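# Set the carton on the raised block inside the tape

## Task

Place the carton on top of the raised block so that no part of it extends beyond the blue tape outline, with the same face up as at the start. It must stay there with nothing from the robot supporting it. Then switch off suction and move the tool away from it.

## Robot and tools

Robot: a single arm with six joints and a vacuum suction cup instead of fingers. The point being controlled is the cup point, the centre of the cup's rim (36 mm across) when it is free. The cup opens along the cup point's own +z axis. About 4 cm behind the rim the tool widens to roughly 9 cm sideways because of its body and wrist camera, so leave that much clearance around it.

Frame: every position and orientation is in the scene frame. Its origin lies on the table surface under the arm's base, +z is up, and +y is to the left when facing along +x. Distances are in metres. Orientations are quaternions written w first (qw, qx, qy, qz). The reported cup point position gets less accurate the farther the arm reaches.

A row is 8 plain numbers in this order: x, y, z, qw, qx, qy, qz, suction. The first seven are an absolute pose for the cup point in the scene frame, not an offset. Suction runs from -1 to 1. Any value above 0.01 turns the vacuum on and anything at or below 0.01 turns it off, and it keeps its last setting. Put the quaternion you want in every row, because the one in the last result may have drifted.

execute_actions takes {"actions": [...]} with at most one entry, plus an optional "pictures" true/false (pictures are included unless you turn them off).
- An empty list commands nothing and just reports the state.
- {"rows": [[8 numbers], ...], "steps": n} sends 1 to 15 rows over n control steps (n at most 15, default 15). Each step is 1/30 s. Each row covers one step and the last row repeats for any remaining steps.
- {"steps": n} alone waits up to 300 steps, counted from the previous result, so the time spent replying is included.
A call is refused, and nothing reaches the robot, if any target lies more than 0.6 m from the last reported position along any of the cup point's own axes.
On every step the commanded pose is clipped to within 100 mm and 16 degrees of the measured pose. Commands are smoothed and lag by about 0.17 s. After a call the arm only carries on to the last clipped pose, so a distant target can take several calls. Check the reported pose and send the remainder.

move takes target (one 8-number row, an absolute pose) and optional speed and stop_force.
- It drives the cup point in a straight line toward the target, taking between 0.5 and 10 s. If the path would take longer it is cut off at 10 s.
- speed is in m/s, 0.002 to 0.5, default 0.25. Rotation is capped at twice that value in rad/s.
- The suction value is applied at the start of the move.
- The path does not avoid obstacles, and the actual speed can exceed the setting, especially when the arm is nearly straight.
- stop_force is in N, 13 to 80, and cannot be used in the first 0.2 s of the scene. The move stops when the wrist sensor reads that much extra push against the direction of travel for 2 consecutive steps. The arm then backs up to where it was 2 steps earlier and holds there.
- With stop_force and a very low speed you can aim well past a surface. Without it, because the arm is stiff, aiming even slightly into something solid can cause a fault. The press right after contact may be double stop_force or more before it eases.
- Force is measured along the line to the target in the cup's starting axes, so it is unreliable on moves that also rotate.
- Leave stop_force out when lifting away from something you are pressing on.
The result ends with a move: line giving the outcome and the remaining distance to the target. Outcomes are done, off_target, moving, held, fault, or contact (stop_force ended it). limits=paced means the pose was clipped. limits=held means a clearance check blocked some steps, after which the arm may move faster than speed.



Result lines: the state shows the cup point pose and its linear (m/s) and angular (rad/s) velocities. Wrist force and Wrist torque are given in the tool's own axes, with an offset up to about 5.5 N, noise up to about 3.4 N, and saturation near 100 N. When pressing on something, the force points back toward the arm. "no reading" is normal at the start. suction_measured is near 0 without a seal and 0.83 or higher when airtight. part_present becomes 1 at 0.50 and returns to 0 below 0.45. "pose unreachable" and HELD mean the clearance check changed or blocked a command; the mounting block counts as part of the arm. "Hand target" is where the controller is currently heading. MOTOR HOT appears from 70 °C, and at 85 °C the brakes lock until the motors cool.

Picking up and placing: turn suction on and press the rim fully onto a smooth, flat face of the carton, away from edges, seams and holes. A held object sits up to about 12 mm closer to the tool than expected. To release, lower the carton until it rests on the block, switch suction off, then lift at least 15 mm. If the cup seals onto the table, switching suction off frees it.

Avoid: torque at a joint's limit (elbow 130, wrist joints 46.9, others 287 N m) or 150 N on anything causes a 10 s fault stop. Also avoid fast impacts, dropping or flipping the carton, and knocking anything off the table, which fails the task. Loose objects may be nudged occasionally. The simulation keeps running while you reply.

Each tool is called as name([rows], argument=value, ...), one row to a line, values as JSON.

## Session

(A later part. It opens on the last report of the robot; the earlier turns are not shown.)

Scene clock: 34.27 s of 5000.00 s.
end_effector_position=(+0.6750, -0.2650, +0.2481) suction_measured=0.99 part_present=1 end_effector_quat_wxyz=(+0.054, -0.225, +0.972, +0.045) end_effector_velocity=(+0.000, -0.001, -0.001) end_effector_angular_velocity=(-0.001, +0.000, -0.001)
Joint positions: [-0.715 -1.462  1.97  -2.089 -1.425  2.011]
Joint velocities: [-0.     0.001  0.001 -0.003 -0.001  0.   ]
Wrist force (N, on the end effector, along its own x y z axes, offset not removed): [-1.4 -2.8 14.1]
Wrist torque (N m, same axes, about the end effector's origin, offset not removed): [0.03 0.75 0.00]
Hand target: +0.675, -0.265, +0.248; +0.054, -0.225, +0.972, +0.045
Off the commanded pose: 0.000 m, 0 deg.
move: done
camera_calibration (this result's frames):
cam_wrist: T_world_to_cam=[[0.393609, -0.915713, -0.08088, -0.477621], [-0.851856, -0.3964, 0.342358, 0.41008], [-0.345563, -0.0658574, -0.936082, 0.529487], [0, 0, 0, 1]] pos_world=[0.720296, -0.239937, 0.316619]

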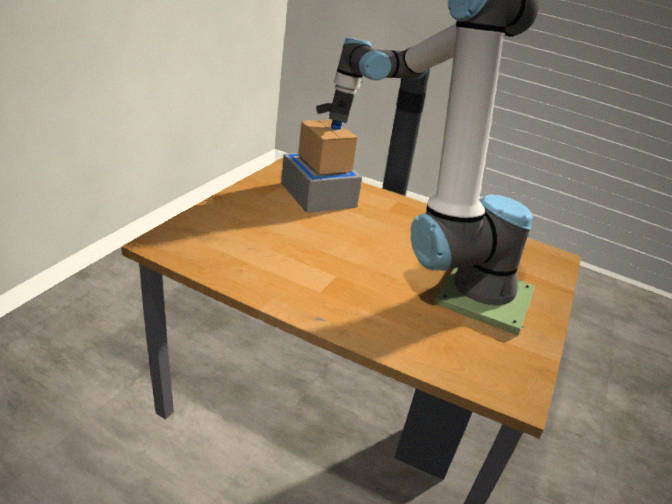

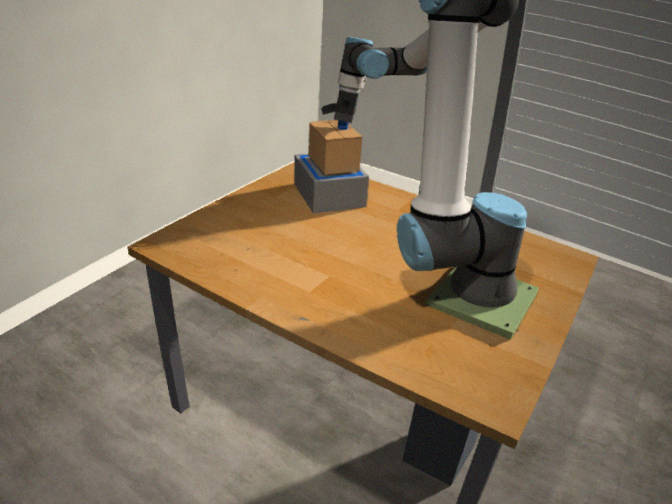

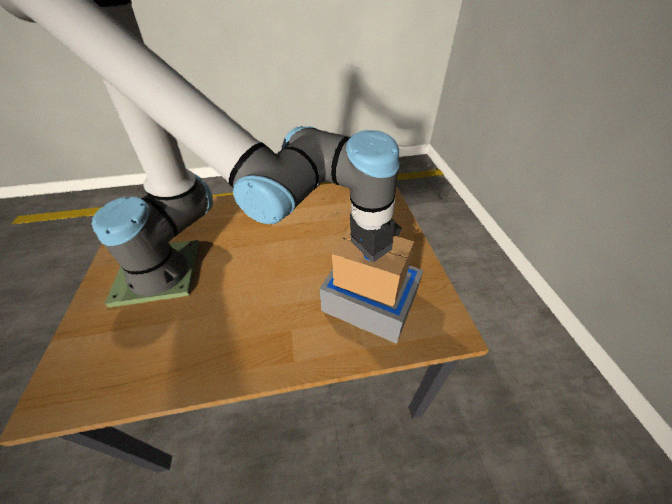

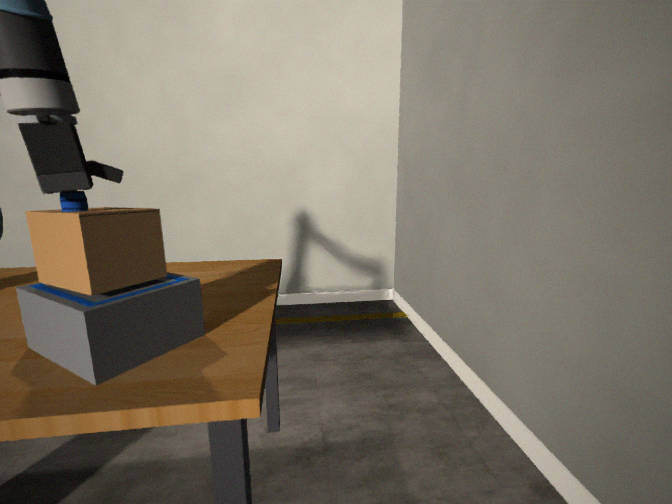

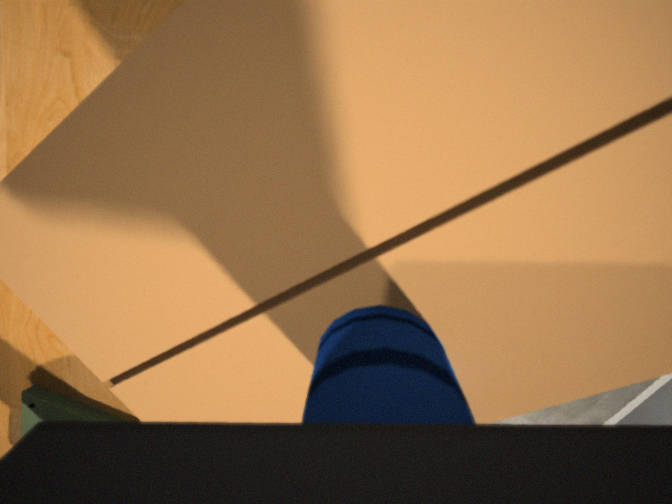

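move(target=[0.687, -0.261, 0.251, 0.0535, -0.2245, 0.9717, 0.0449, 1], speed=0.03)

move(target=[0.687, -0.261, 0.22, 0.0535, -0.2245, 0.9717, 0.0449, 1], speed=0.008, stop_force=15)

zoom_image(camera="cam_high", region=[300, 210, 440, 350])

zoom_image(camera="cam_head_left", region=[260, 90, 390, 220])

zoom_image(camera="cam_low", region=[0, 180, 220, 390])

Scene clock: 40.03 s of 5000.00 s.
end_effector_position=(+0.6869, -0.2610, +0.2510) suction_measured=0.99 part_present=1 end_effector_quat_wxyz=(+0.054, -0.225, +0.972, +0.045) end_effector_velocity=(+0.002, -0.000, +0.001) end_effector_angular_velocity=(-0.000, -0.002, -0.000)
Joint positions: [-0.7   -1.45   1.95  -2.084 -1.425  2.026]
Joint velocities: [ 0.001  0.001 -0.003  0.001  0.001  0.001]
Wrist force (N, on the end effector, along its own x y z axes, offset not removed): [-1.6 -3.8 10.2]
Wrist torque (N m, same axes, about the end effector's origin, offset not removed): [-0.09 0.77 -0.06]
Hand target: +0.687, -0.261, +0.251; +0.054, -0.225, +0.972, +0.045
Off the commanded pose: 0.000 m, 0 deg.
After step 90, 2.00 s passed at rest.
move: done
camera_calibration (this result's frames):
cam_wrist: T_world_to_cam=[[0.393613, -0.915714, -0.0808473, -0.478481], [-0.851847, -0.396389, 0.342392, 0.420809], [-0.34558, -0.0659005, -0.936072, 0.536515], [0, 0, 0, 1]] pos_world=[0.73221, -0.235991, 0.319451]

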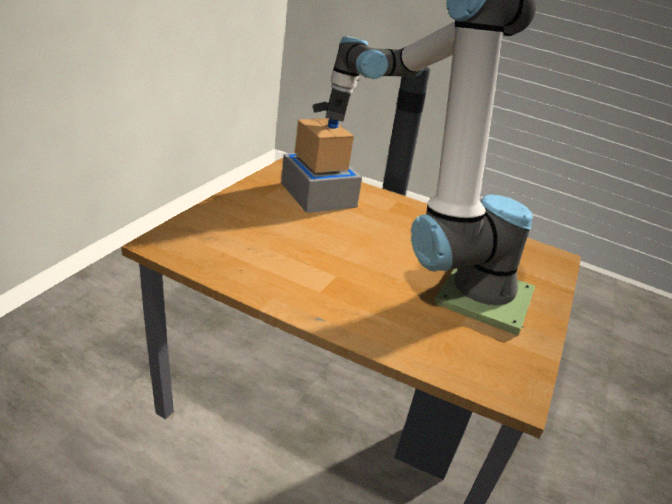

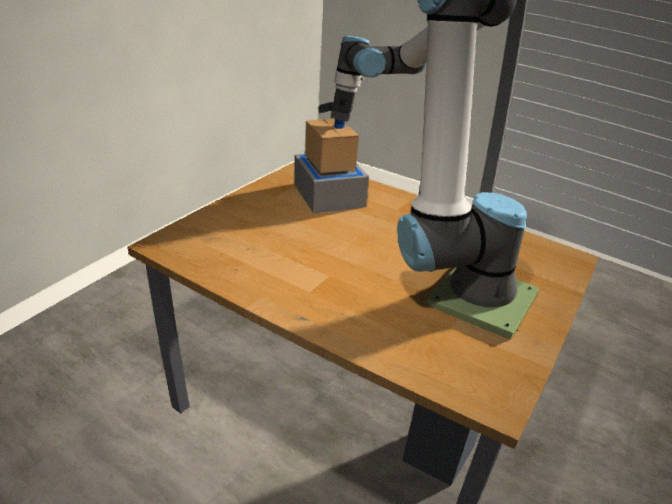

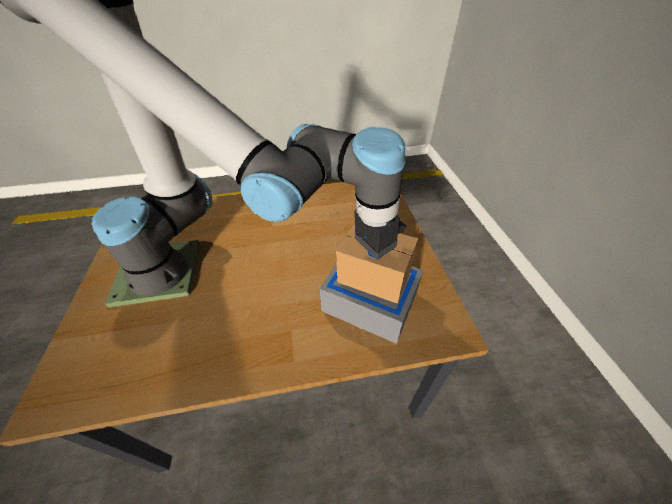

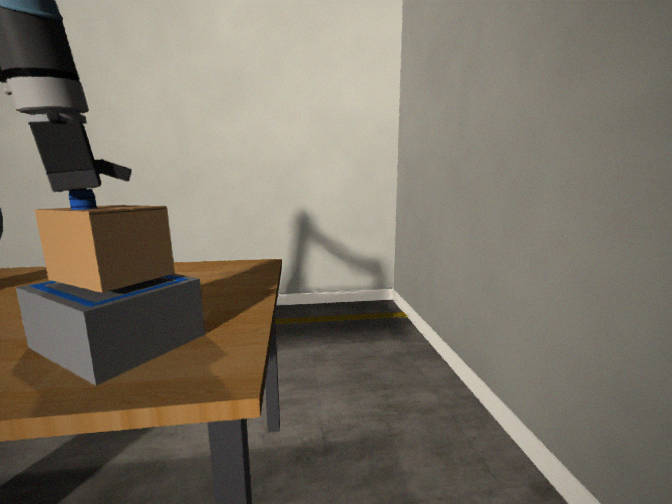

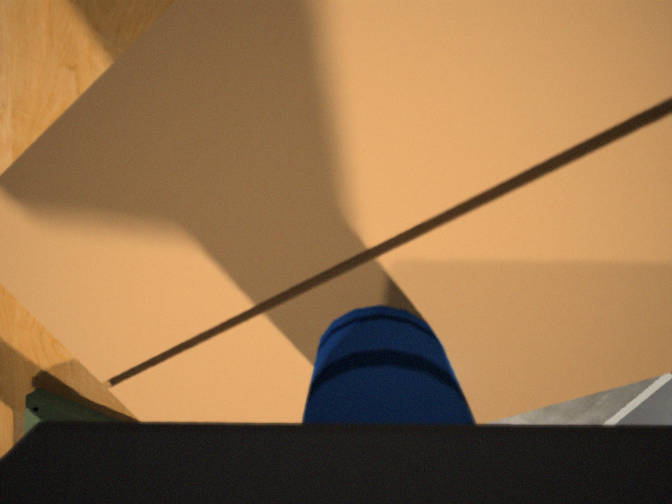

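Scene clock: 42.00 s of 5000.00 s.
end_effector_position=(+0.6870, -0.2610, +0.2382) suction_measured=0.99 part_present=1 end_effector_quat_wxyz=(+0.054, -0.225, +0.972, +0.045) end_effector_velocity=(-0.000, +0.001, +0.002) end_effector_angular_velocity=(+0.001, +0.000, +0.001)
Joint positions: [-0.7   -1.438  1.963 -2.108 -1.425  2.026]
Joint velocities: [ 0.001 -0.003 -0.002  0.005  0.001 -0.001]
Wrist force (N, on the end effector, along its own x y z axes, offset not removed): [3.3 -1.1 -16.2]
Wrist torque (N m, same axes, about the end effector's origin, offset not removed): [0.04 0.65 0.04]
Hand target: +0.687, -0.261, +0.238; +0.054, -0.225, +0.972, +0.045
Off the commanded pose: 0.018 m, 0 deg.
move: contact
camera_calibration (this result's frames):
cam_wrist: T_world_to_cam=[[0.39361, -0.915727, -0.0807173, -0.479577], [-0.851892, -0.396346, 0.342329, 0.425291], [-0.345472, -0.0659815, -0.936107, 0.524489], [0, 0, 0, 1]] pos_world=[0.732265, -0.235993, 0.306678]

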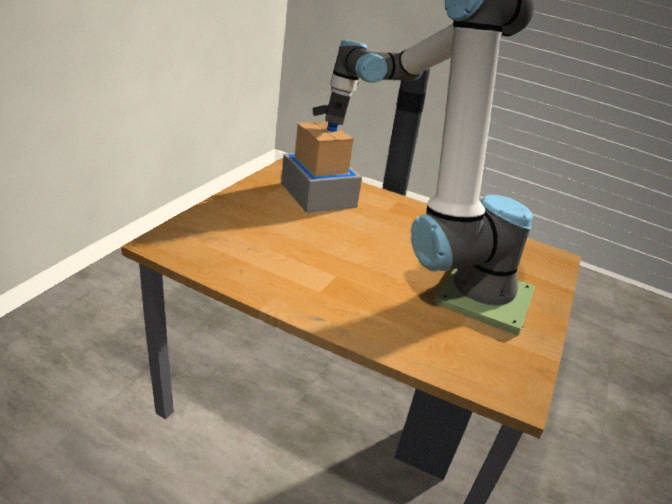

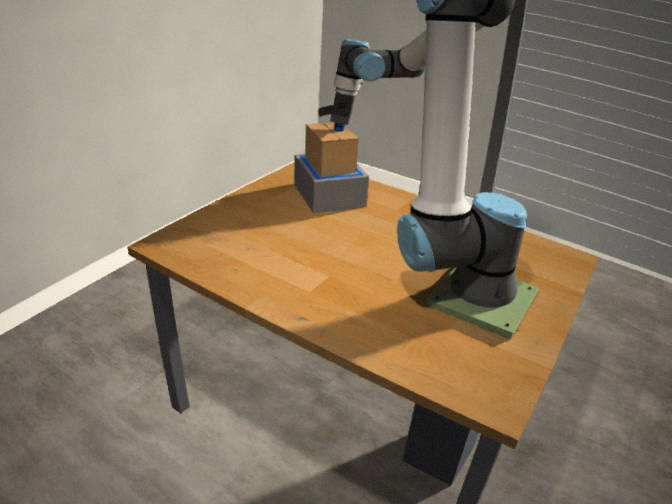

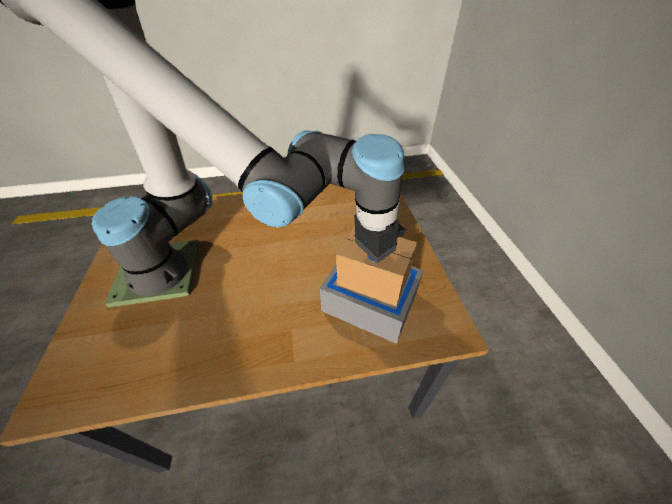

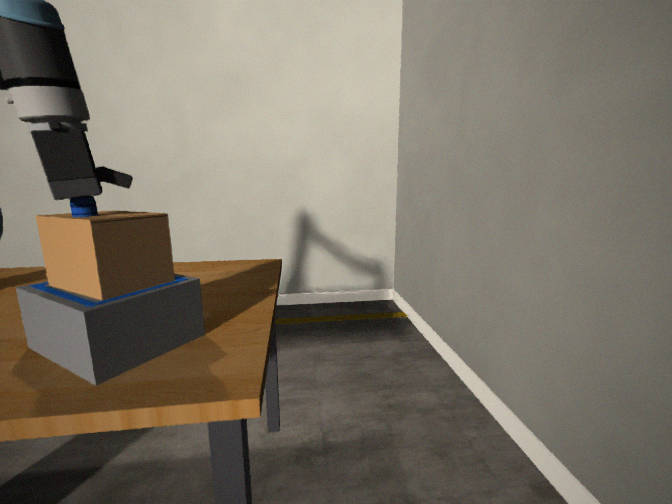

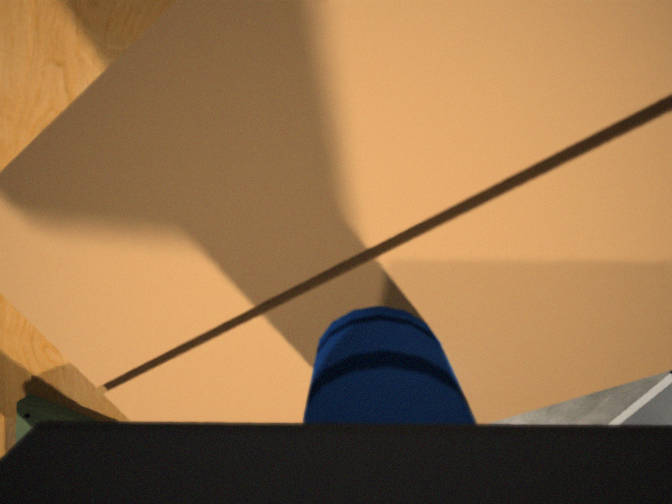

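Region (300, 210, 440, 350) of cam_high's 672x504 image, scaled by 3.600, with more detail than that image has.

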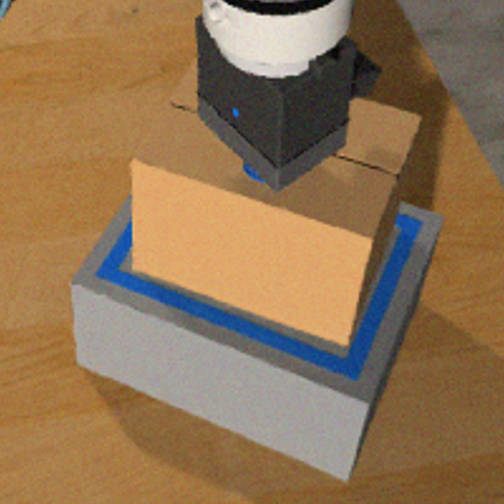

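Region (260, 90, 390, 220) of cam_head_left's 672x504 image, scaled by 3.877, with more detail than that image has.

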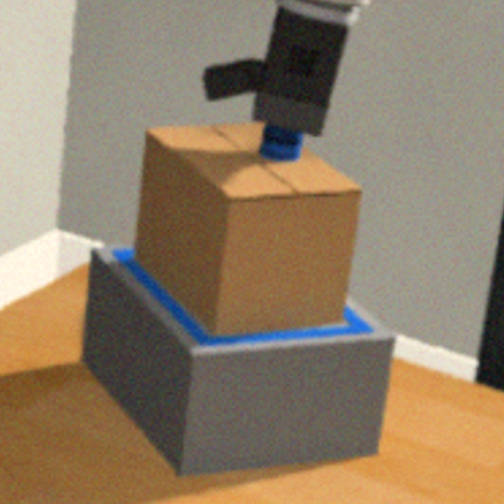

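Region (0, 180, 220, 390) of cam_low's 672x504 image, scaled by 2.291, with more detail than that image has; it fills the top 481 rows of this view, and the rest is white.

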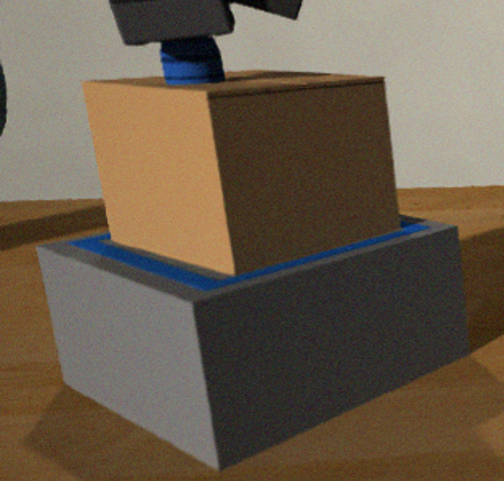

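execute_actions([
  {"rows":[[0.687, -0.261, 0.240, 0.0535, -0.2245, 0.9717, 0.0449, -1]],"steps":8},
], pictures=false)

move(target=[0.675, -0.27, 0.36, 0.0535, -0.2245, 0.9717, 0.0449, -1], speed=0.12)

zoom_image(camera="cam_high", region=[300, 210, 440, 350])

zoom_image(camera="cam_head_left", region=[260, 90, 390, 220])

Scene clock: 45.53 s of 5000.00 s.
end_effector_position=(+0.6870, -0.2610, +0.2399) suction_measured=0.00 part_present=0 end_effector_quat_wxyz=(+0.054, -0.225, +0.972, +0.045) end_effector_velocity=(+0.000, +0.000, +0.001) end_effector_angular_velocity=(+0.001, +0.000, -0.000)
Joint positions: [-0.7   -1.44   1.961 -2.105 -1.425  2.026]
Joint velocities: [ 0.    -0.001 -0.002  0.003  0.     0.   ]
Wrist force (N, on the end effector, along its own x y z axes, offset not removed): [2.1 -3.1 -7.6]
Wrist torque (N m, same axes, about the end effector's origin, offset not removed): [-0.09 0.08 0.07]
Hand target: +0.687, -0.261, +0.240; +0.054, -0.225, +0.972, +0.045
Off the commanded pose: 0.000 m, 0 deg.
Steps of this call (steps 1 to 90: nothing new was sent; then 0.27 s passed at rest; steps 91 to 98: all 8 steps of this action). Readings (end_effector_position | what the end effector reports):
91: (+0.6870, -0.2611, +0.2385) | suction_measured=0.78 part_present=1
92: (+0.6870, -0.2611, +0.2389) | suction_measured=0.10 part_present=0
94: (+0.6870, -0.2611, +0.2395) | suction_measured=0.00 part_present=0
98: the state above

Scene clock: 47.20 s of 5000.00 s.
end_effector_position=(+0.6752, -0.2701, +0.3598) suction_measured=0.00 part_present=0 end_effector_quat_wxyz=(+0.054, -0.225, +0.972, +0.045) end_effector_velocity=(-0.001, -0.000, +0.000) end_effector_angular_velocity=(+0.001, +0.002, -0.001)
Joint positions: [-0.722 -1.537  1.838 -1.881 -1.425  2.004]
Joint velocities: [-0.001 -0.001 -0.001  0.003 -0.001  0.001]
Wrist force (N, on the end effector, along its own x y z axes, offset not removed): [-0.2 -2.8 3.3]
Wrist torque (N m, same axes, about the end effector's origin, offset not removed): [-0.14 0.11 0.09]
Hand target: +0.675, -0.270, +0.360; +0.054, -0.225, +0.972, +0.045
Off the commanded pose: 0.000 m, 0 deg.
move: done
camera_calibration (this result's frames):
cam_wrist: T_world_to_cam=[[0.393605, -0.915714, -0.0808909, -0.473384], [-0.851868, -0.396402, 0.342324, 0.370013], [-0.345536, -0.0658322, -0.936093, 0.633754], [0, 0, 0, 1]] pos_world=[0.720514, -0.245089, 0.428296]

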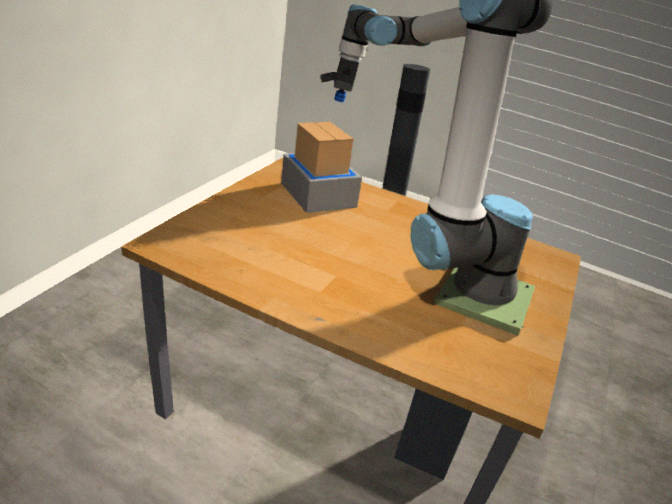

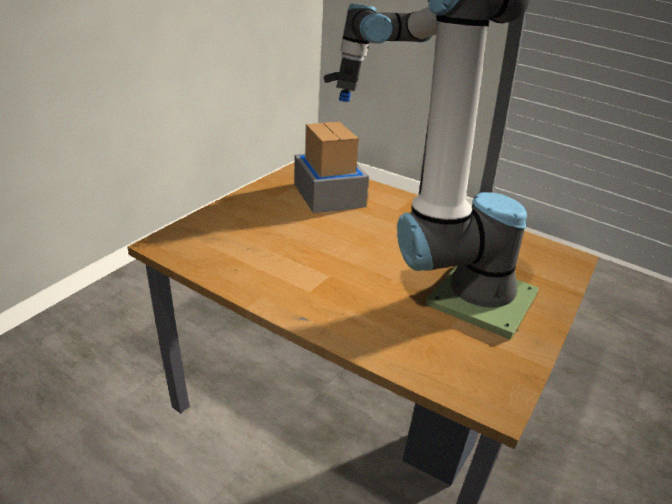

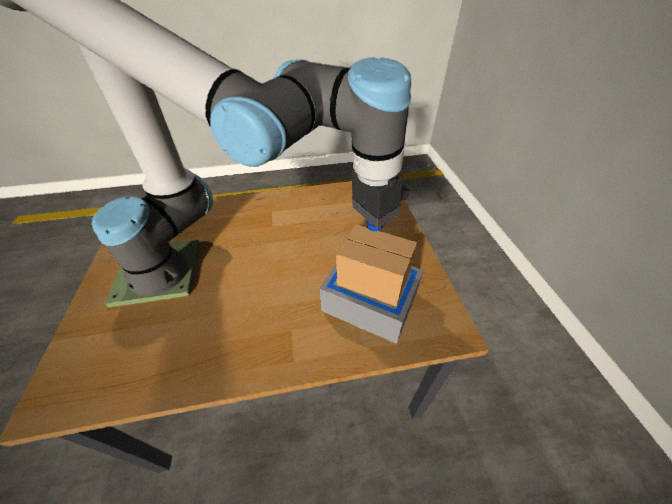

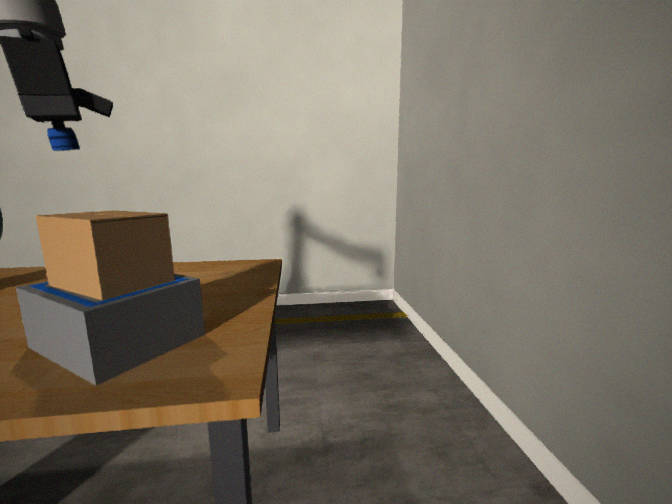

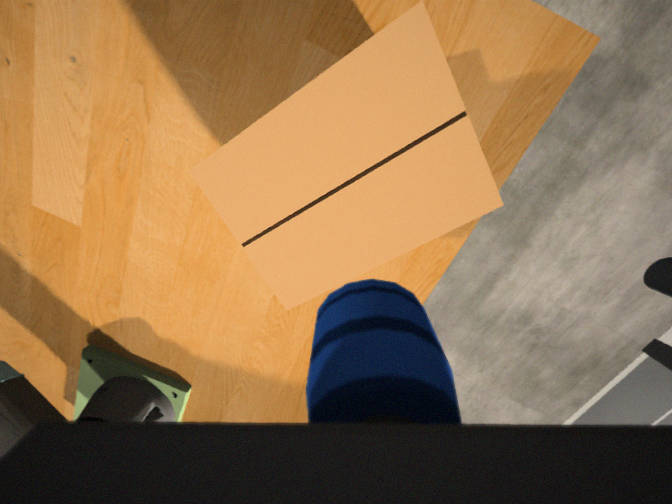

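Region (300, 210, 440, 350) of cam_high's 672x504 image, scaled by 3.600, with more detail than that image has.

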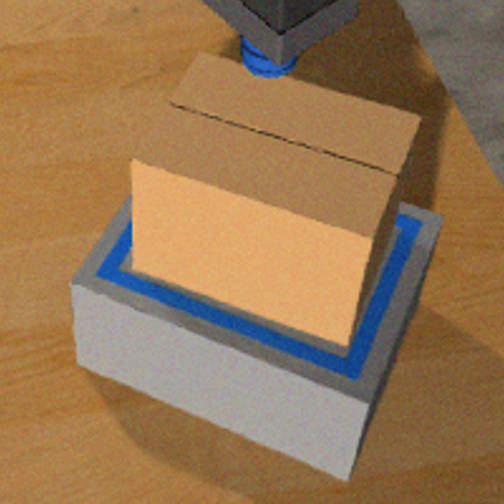

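Region (260, 90, 390, 220) of cam_head_left's 672x504 image, scaled by 3.877, with more detail than that image has.

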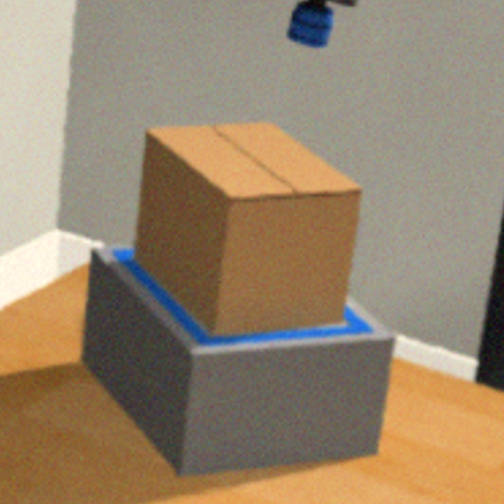

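finished_scene(scene=2)

The scene is finished: the task was done.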